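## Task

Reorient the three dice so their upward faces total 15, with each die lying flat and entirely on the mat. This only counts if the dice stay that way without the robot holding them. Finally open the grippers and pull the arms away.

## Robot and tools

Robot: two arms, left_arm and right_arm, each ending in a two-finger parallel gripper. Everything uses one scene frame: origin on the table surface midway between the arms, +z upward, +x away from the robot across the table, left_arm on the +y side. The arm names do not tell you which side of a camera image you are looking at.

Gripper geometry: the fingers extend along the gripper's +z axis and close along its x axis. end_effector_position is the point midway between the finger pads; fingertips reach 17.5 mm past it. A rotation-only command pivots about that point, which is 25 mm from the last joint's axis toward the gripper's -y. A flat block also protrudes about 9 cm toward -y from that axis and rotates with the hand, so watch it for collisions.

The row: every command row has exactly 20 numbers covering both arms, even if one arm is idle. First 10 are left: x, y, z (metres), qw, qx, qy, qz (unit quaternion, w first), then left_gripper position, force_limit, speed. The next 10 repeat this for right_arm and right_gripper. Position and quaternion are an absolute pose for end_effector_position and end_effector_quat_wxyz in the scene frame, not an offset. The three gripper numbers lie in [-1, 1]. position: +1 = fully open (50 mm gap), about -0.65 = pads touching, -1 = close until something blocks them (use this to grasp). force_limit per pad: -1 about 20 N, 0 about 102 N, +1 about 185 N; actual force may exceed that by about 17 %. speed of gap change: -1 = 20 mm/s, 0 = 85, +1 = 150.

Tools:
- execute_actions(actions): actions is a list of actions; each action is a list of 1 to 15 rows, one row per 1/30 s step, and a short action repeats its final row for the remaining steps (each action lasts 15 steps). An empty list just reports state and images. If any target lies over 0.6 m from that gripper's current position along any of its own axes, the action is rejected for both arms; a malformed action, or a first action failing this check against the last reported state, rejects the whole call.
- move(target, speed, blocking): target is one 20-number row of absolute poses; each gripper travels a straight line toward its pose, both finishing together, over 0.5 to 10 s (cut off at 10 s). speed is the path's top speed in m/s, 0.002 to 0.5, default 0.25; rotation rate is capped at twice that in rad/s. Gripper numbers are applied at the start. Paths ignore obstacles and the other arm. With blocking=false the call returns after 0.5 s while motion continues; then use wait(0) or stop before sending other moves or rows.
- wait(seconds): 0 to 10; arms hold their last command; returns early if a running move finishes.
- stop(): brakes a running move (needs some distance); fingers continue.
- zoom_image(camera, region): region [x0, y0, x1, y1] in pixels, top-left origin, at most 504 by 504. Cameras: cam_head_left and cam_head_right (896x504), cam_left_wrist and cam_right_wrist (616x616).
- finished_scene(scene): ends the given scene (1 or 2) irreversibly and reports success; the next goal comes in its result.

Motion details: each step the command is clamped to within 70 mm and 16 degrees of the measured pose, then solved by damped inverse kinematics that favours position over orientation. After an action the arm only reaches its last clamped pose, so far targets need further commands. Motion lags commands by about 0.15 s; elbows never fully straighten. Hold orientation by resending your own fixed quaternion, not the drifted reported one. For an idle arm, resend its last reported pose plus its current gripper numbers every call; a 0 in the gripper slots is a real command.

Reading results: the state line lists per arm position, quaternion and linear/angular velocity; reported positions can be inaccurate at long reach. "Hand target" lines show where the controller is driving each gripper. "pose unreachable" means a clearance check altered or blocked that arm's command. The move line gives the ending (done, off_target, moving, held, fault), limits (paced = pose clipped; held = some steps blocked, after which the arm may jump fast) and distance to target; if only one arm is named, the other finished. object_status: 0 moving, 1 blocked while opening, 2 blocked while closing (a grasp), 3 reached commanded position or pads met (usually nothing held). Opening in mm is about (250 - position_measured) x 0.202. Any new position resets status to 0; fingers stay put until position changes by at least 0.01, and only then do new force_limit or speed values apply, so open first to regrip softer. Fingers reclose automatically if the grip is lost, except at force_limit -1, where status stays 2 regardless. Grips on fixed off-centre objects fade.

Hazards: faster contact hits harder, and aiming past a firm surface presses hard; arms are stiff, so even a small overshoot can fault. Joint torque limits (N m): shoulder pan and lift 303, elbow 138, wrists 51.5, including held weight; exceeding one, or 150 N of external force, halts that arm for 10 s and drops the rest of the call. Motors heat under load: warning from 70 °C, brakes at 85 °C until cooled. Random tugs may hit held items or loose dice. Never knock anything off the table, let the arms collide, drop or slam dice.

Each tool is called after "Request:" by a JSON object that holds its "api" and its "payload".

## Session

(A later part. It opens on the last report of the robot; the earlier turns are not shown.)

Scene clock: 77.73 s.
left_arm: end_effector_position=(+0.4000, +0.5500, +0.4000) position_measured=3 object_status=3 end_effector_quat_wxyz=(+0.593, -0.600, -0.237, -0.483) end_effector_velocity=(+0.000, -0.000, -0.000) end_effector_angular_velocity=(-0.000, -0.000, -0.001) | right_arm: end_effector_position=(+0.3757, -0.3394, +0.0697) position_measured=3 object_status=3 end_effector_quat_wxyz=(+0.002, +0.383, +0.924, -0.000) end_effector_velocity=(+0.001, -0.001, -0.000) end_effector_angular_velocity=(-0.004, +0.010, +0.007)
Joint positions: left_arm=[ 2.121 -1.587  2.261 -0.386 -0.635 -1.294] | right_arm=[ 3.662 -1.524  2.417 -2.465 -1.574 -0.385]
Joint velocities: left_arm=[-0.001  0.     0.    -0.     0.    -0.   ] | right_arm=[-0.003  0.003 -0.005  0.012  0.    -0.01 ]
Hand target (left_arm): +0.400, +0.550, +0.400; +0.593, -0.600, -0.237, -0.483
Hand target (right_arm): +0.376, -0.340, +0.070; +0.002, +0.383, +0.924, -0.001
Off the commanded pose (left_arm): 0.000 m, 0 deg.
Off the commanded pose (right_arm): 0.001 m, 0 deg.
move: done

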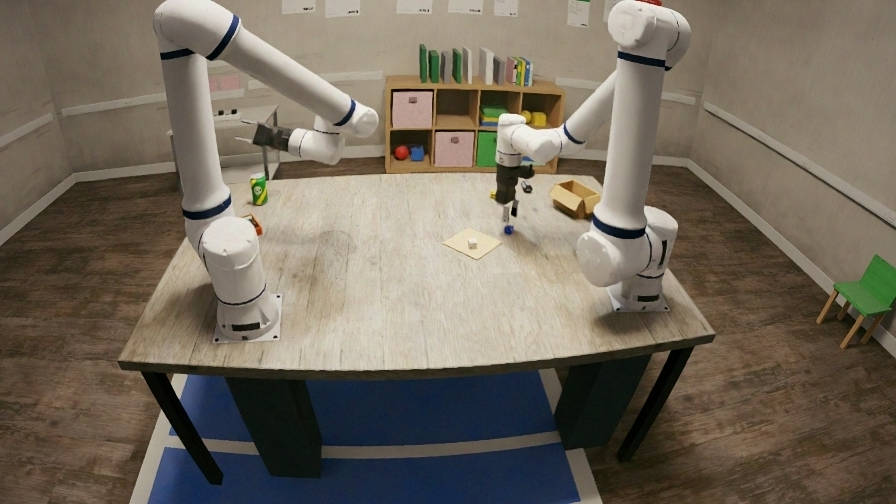

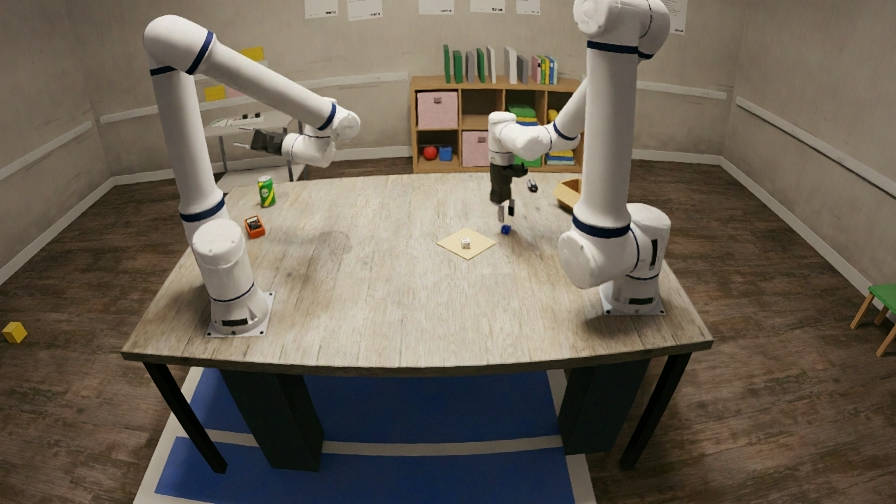

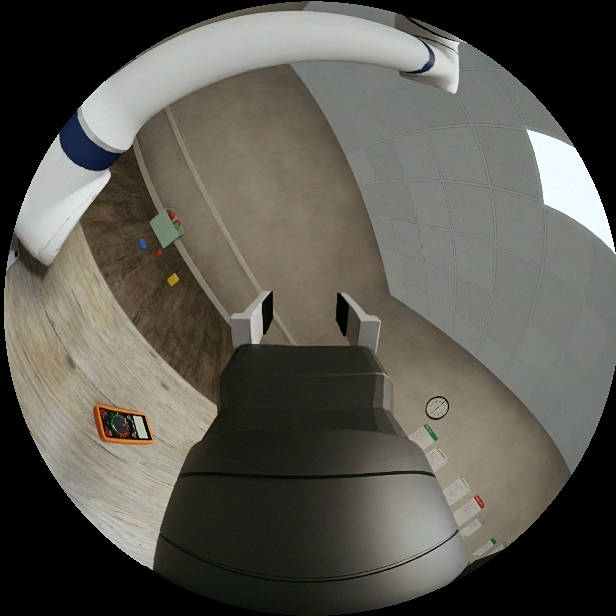

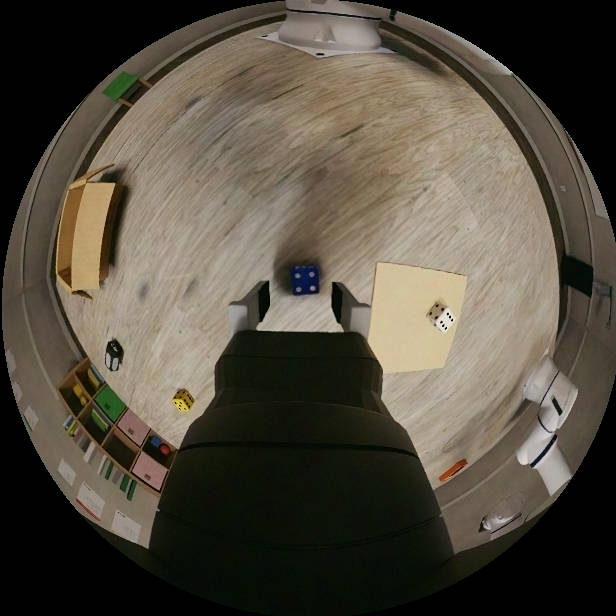

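Request:
{"api": "move", "payload": {"target": [0.4,0.55,0.4,0.593,-0.6,-0.237,-0.483,1,0,0,0.368,-0.341,0.024,0,0.383,0.924,0,1,-0.5,0], "speed": 0.08}}

Request:
{"api": "move", "payload": {"target": [0.4,0.55,0.4,0.593,-0.6,-0.237,-0.483,1,0,0,0.368,-0.341,0.024,0,0.383,0.924,0,-1,-0.5,0]}}

Request:
{"api": "move", "payload": {"target": [0.4,0.55,0.4,0.593,-0.6,-0.237,-0.483,1,0,0,0.36,-0.32,0.055,0,0.5,0.866,0,-1,-0.5,0]}}

Request:
{"api": "move", "payload": {"target": [0.4,0.55,0.4,0.593,-0.6,-0.237,-0.483,1,0,0,0.325,-0.245,0.045,0,0.924,0.383,0,-1,-0.5,0], "speed": 0.4}}

Request:
{"api": "move", "payload": {"target": [0.4,0.55,0.4,0.593,-0.6,-0.237,-0.483,1,0,0,0.325,-0.245,0.0275,0,0.924,0.383,0,-1,-0.5,0], "speed": 0.03}}

Scene clock: 96.40 s.
left_arm: end_effector_position=(+0.4000, +0.5500, +0.4000) position_measured=3 object_status=3 end_effector_quat_wxyz=(+0.593, -0.600, -0.237, -0.483) end_effector_velocity=(-0.000, +0.000, -0.000) end_effector_angular_velocity=(-0.000, -0.000, +0.001) | right_arm: end_effector_position=(+0.3682, -0.3409, +0.0242) position_measured=3 object_status=3 end_effector_quat_wxyz=(+0.000, +0.383, +0.924, -0.000) end_effector_velocity=(-0.001, -0.001, -0.003) end_effector_angular_velocity=(-0.000, +0.001, +0.000)
Joint positions: left_arm=[ 2.121 -1.587  2.261 -0.386 -0.635 -1.294] | right_arm=[ 3.663 -1.441  2.457 -2.587 -1.571 -0.385]
Joint velocities: left_arm=[ 0.001  0.     0.    -0.001  0.    -0.   ] | right_arm=[-0.001  0.005  0.003 -0.006  0.    -0.001]
Hand target (left_arm): +0.400, +0.550, +0.400; +0.593, -0.600, -0.237, -0.483
Hand target (right_arm): +0.368, -0.341, +0.024; -0.000, +0.383, +0.924, -0.000
Off the commanded pose (left_arm): 0.000 m, 0 deg.
Off the commanded pose (right_arm): 0.000 m, 0 deg.
move: done

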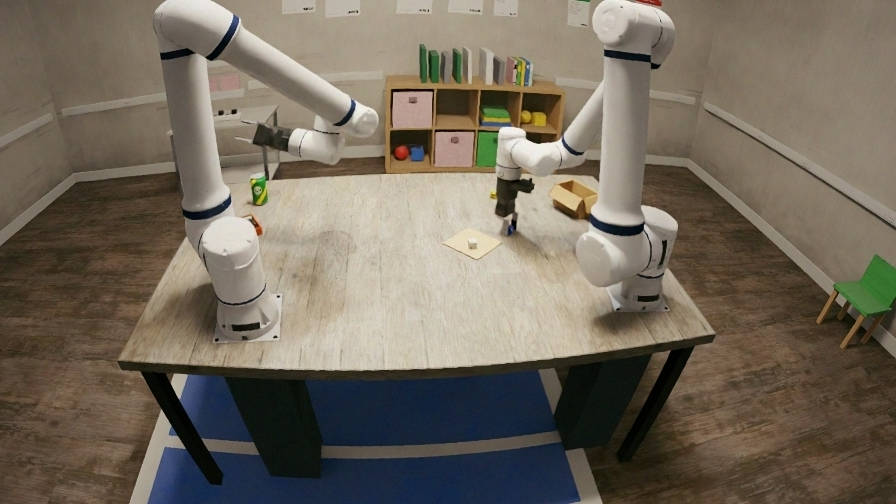

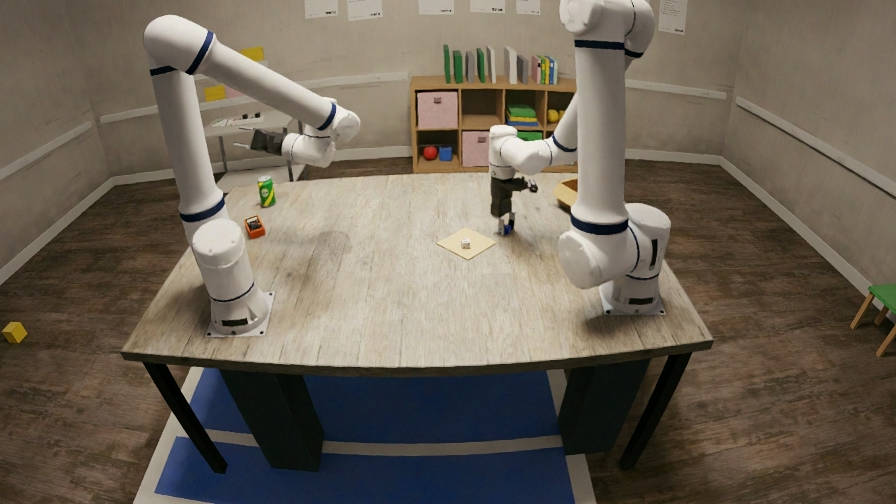

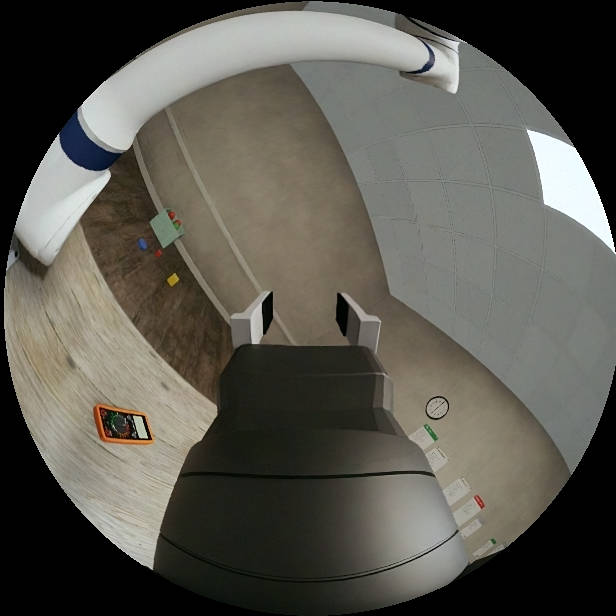

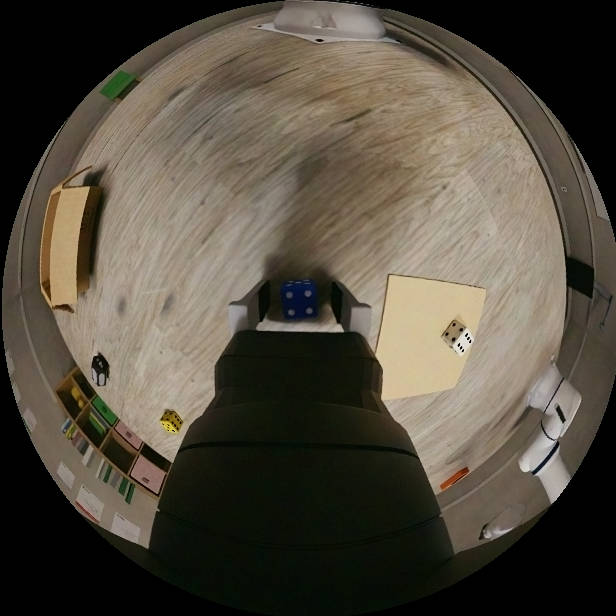

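Scene clock: 97.10 s.
left_arm: end_effector_position=(+0.4000, +0.5500, +0.4000) position_measured=3 object_status=3 end_effector_quat_wxyz=(+0.593, -0.600, -0.237, -0.483) end_effector_velocity=(+0.000, -0.001, -0.000) end_effector_angular_velocity=(-0.001, -0.001, -0.003) | right_arm: end_effector_position=(+0.3680, -0.3410, +0.0240) position_measured=131 object_status=2 end_effector_quat_wxyz=(+0.000, +0.383, +0.924, +0.000) end_effector_velocity=(-0.001, -0.001, -0.001) end_effector_angular_velocity=(-0.001, +0.002, -0.000)
Joint positions: left_arm=[ 2.121 -1.587  2.261 -0.386 -0.635 -1.294] | right_arm=[ 3.663 -1.441  2.458 -2.587 -1.571 -0.385]
Joint velocities: left_arm=[-0.002  0.    -0.    -0.002  0.    -0.001] | right_arm=[-0.001  0.     0.002 -0.    -0.    -0.001]
Hand target (left_arm): +0.400, +0.550, +0.400; +0.593, -0.600, -0.237, -0.483
Hand target (right_arm): +0.368, -0.341, +0.024; -0.000, +0.383, +0.924, -0.000
Off the commanded pose (left_arm): 0.000 m, 0 deg.
Off the commanded pose (right_arm): 0.000 m, 0 deg.
move: done

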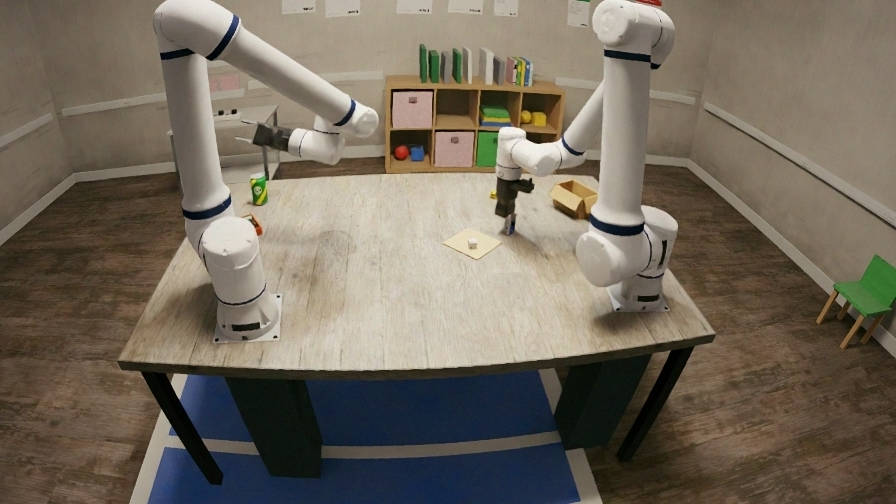

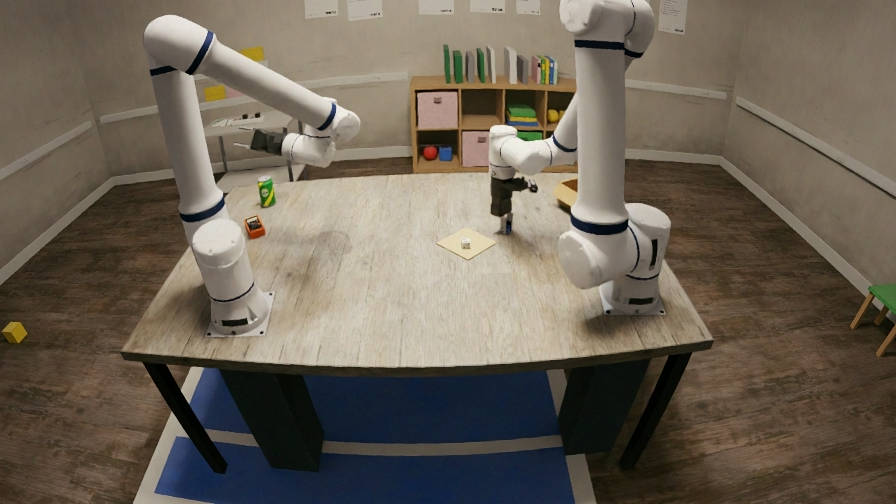

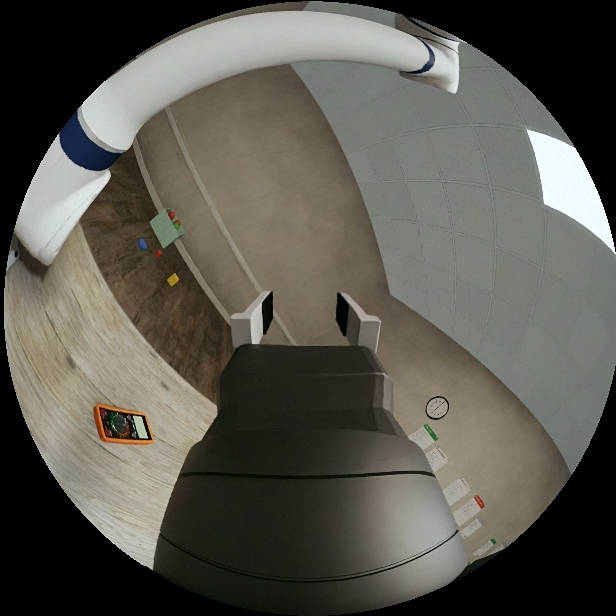

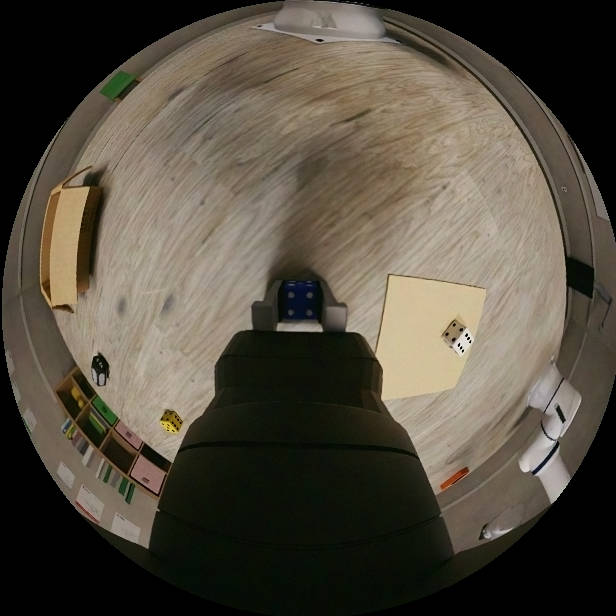

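Scene clock: 98.10 s.
left_arm: end_effector_position=(+0.4000, +0.5500, +0.4000) position_measured=3 object_status=3 end_effector_quat_wxyz=(+0.593, -0.600, -0.237, -0.483) end_effector_velocity=(-0.000, +0.000, +0.000) end_effector_angular_velocity=(+0.001, +0.001, +0.000) | right_arm: end_effector_position=(+0.3599, -0.3201, +0.0549) position_measured=131 object_status=2 end_effector_quat_wxyz=(-0.000, +0.499, +0.866, +0.000) end_effector_velocity=(-0.000, +0.001, +0.002) end_effector_angular_velocity=(-0.000, -0.002, -0.013)
Joint positions: left_arm=[ 2.121 -1.587  2.261 -0.386 -0.635 -1.294] | right_arm=[ 3.694 -1.494  2.425 -2.502 -1.571 -0.093]
Joint velocities: left_arm=[-0.    -0.     0.     0.002 -0.001 -0.   ] | right_arm=[ 0.002 -0.002 -0.002  0.002 -0.001  0.015]
Hand target (left_arm): +0.400, +0.550, +0.400; +0.593, -0.600, -0.237, -0.483
Hand target (right_arm): +0.360, -0.320, +0.055; -0.000, +0.500, +0.866, +0.000
Off the commanded pose (left_arm): 0.000 m, 0 deg.
Off the commanded pose (right_arm): 0.000 m, 0 deg.
move: done

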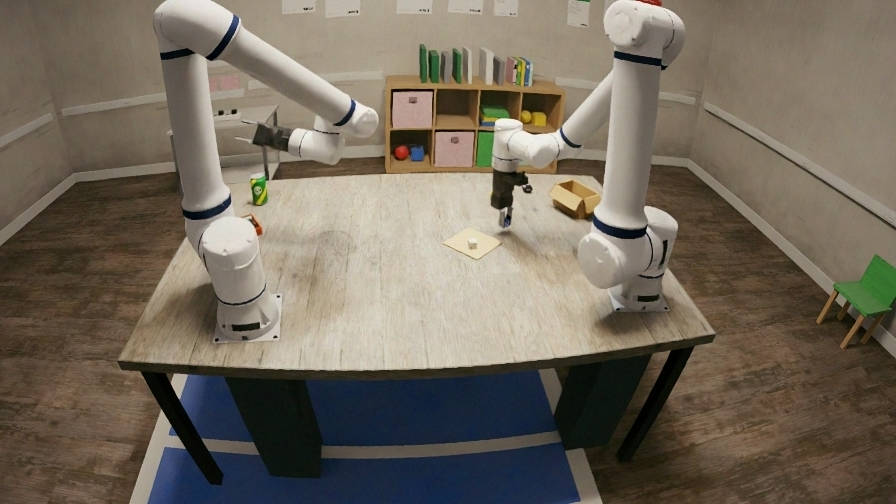

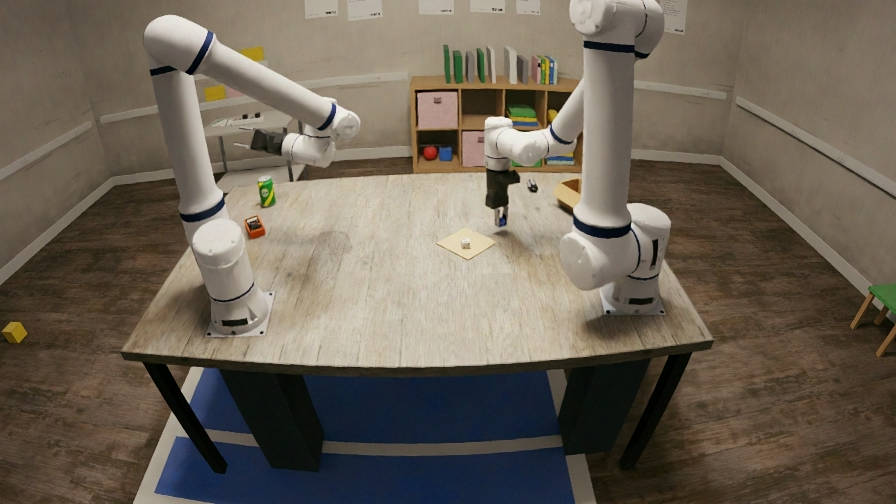

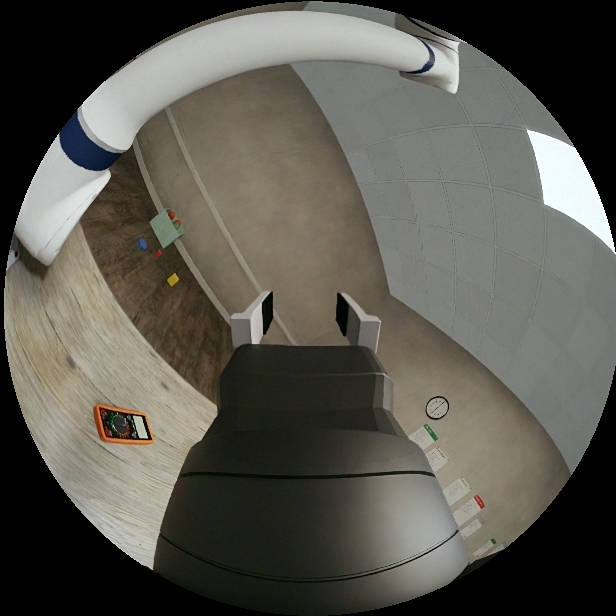

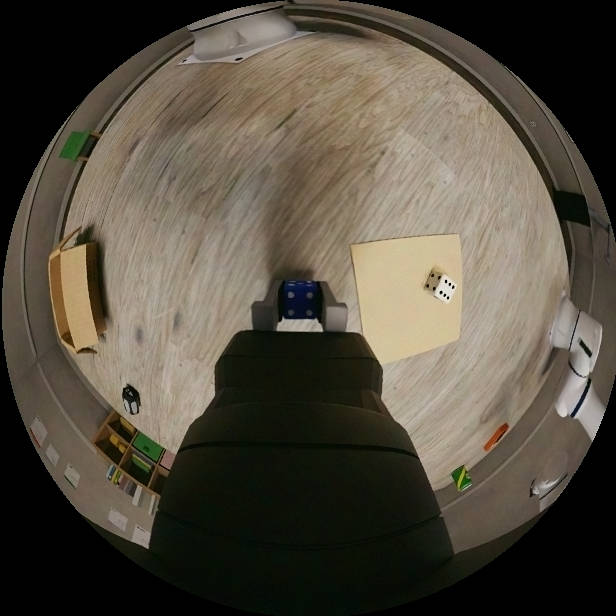

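Scene clock: 100.30 s.
left_arm: end_effector_position=(+0.4000, +0.5500, +0.4000) position_measured=3 object_status=3 end_effector_quat_wxyz=(+0.593, -0.600, -0.237, -0.483) end_effector_velocity=(-0.000, +0.000, +0.000) end_effector_angular_velocity=(+0.001, +0.001, +0.001) | right_arm: end_effector_position=(+0.3250, -0.2449, +0.0451) position_measured=131 object_status=2 end_effector_quat_wxyz=(-0.000, +0.924, +0.384, -0.000) end_effector_velocity=(-0.001, +0.002, -0.000) end_effector_angular_velocity=(-0.000, -0.002, -0.011)
Joint positions: left_arm=[ 2.121 -1.587  2.261 -0.386 -0.635 -1.294] | right_arm=[ 3.808 -1.464  2.419 -2.526 -1.57   1.329]
Joint velocities: left_arm=[ 0.    -0.    -0.     0.    -0.001  0.   ] | right_arm=[ 0.004  0.001 -0.001 -0.001 -0.001  0.015]
Hand target (left_arm): +0.400, +0.550, +0.400; +0.593, -0.600, -0.237, -0.483
Hand target (right_arm): +0.325, -0.245, +0.045; -0.000, +0.924, +0.383, -0.000
Off the commanded pose (left_arm): 0.000 m, 0 deg.
Off the commanded pose (right_arm): 0.000 m, 0 deg.
move: done

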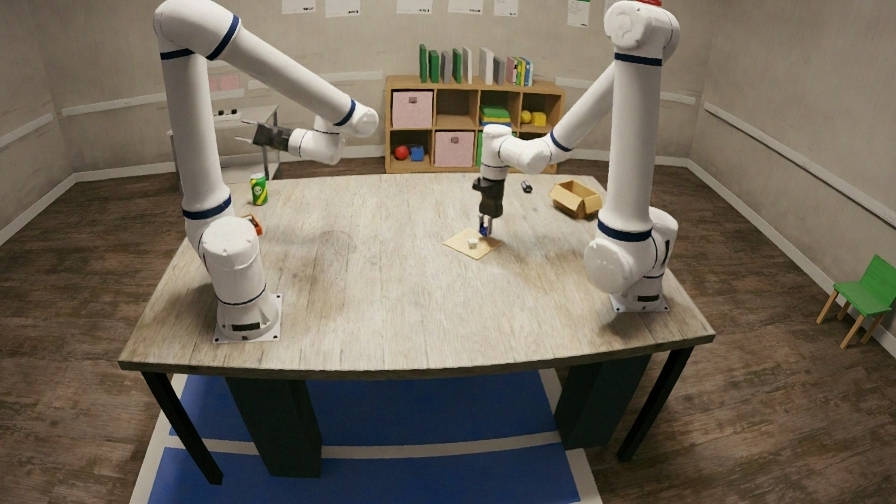

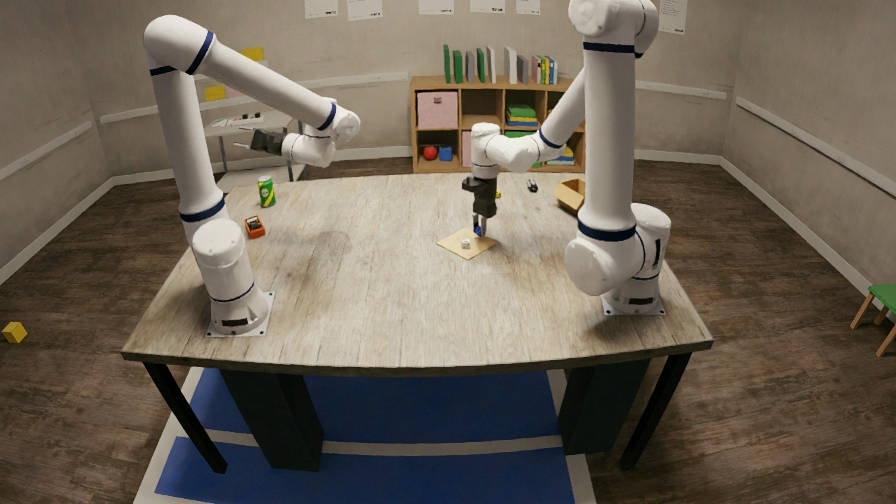

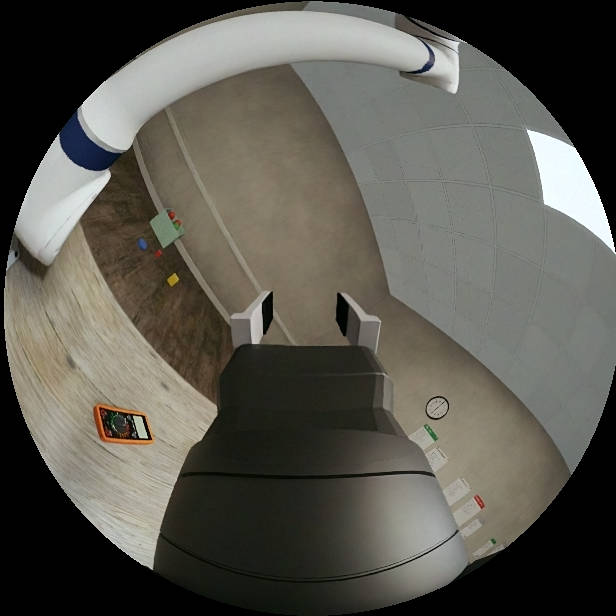

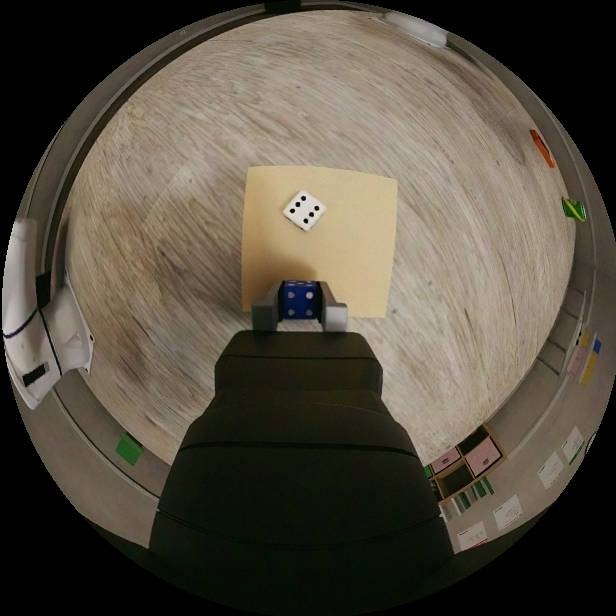

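Scene clock: 101.17 s.
left_arm: end_effector_position=(+0.4000, +0.5500, +0.4000) position_measured=3 object_status=3 end_effector_quat_wxyz=(+0.593, -0.600, -0.237, -0.483) end_effector_velocity=(-0.000, -0.001, -0.000) end_effector_angular_velocity=(-0.001, -0.002, -0.002) | right_arm: end_effector_position=(+0.3251, -0.2449, +0.0279) position_measured=131 object_status=2 end_effector_quat_wxyz=(-0.000, +0.924, +0.383, +0.000) end_effector_velocity=(+0.000, +0.000, -0.002) end_effector_angular_velocity=(+0.001, -0.002, +0.000)
Joint positions: left_arm=[ 2.121 -1.587  2.261 -0.386 -0.635 -1.294] | right_arm=[ 3.808 -1.429  2.429 -2.572 -1.571  1.33 ]
Joint velocities: left_arm=[-0.002 -0.    -0.    -0.    -0.001 -0.001] | right_arm=[-0.     0.003  0.001 -0.007 -0.    -0.   ]
Hand target (left_arm): +0.400, +0.550, +0.400; +0.593, -0.600, -0.237, -0.483
Hand target (right_arm): +0.325, -0.245, +0.027; -0.000, +0.924, +0.383, -0.000
Off the commanded pose (left_arm): 0.000 m, 0 deg.
Off the commanded pose (right_arm): 0.000 m, 0 deg.
move: done

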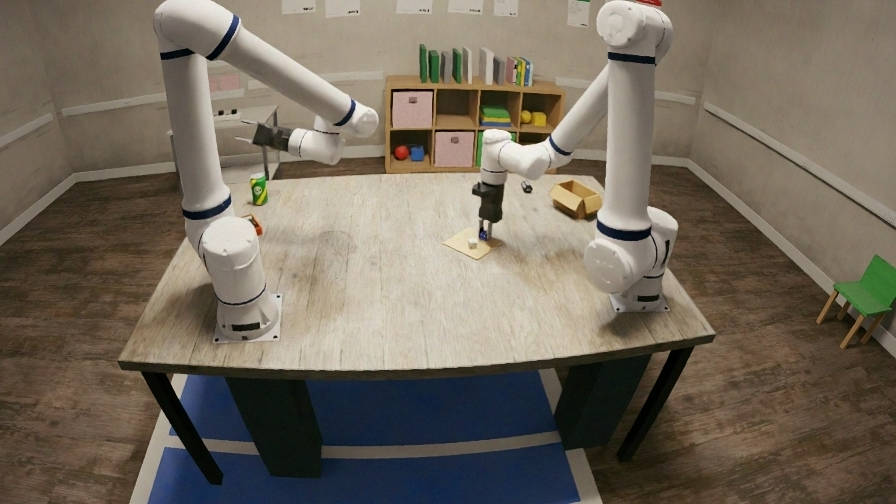

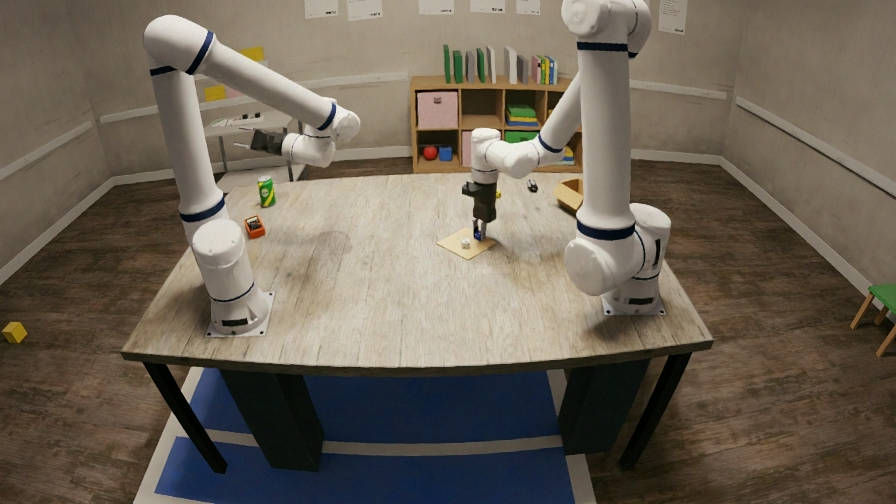

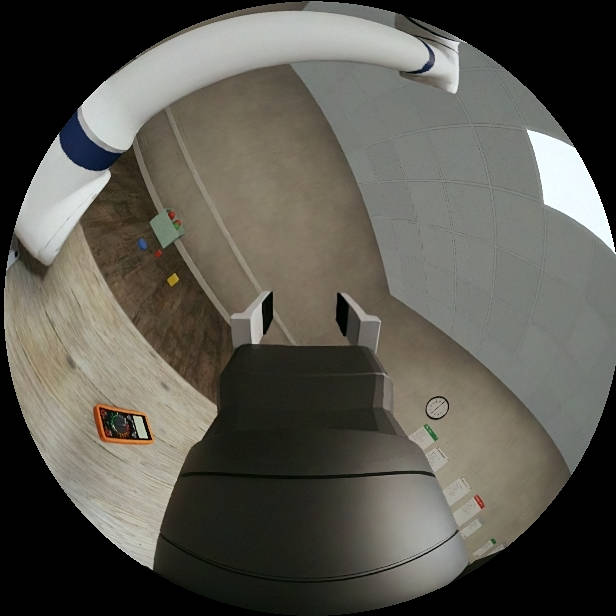

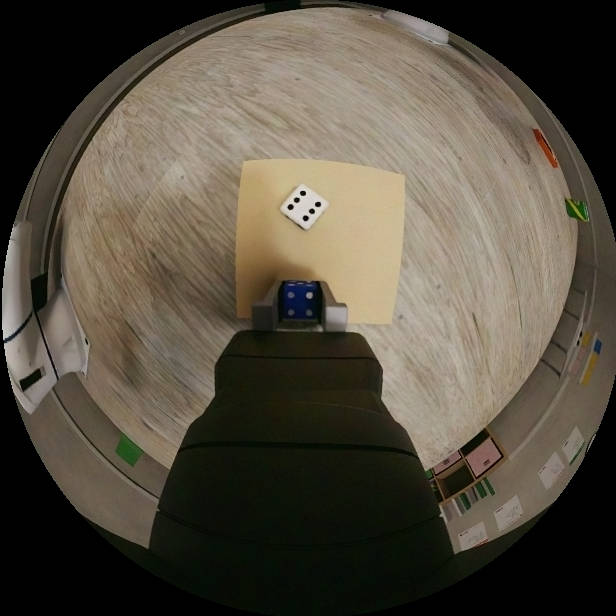

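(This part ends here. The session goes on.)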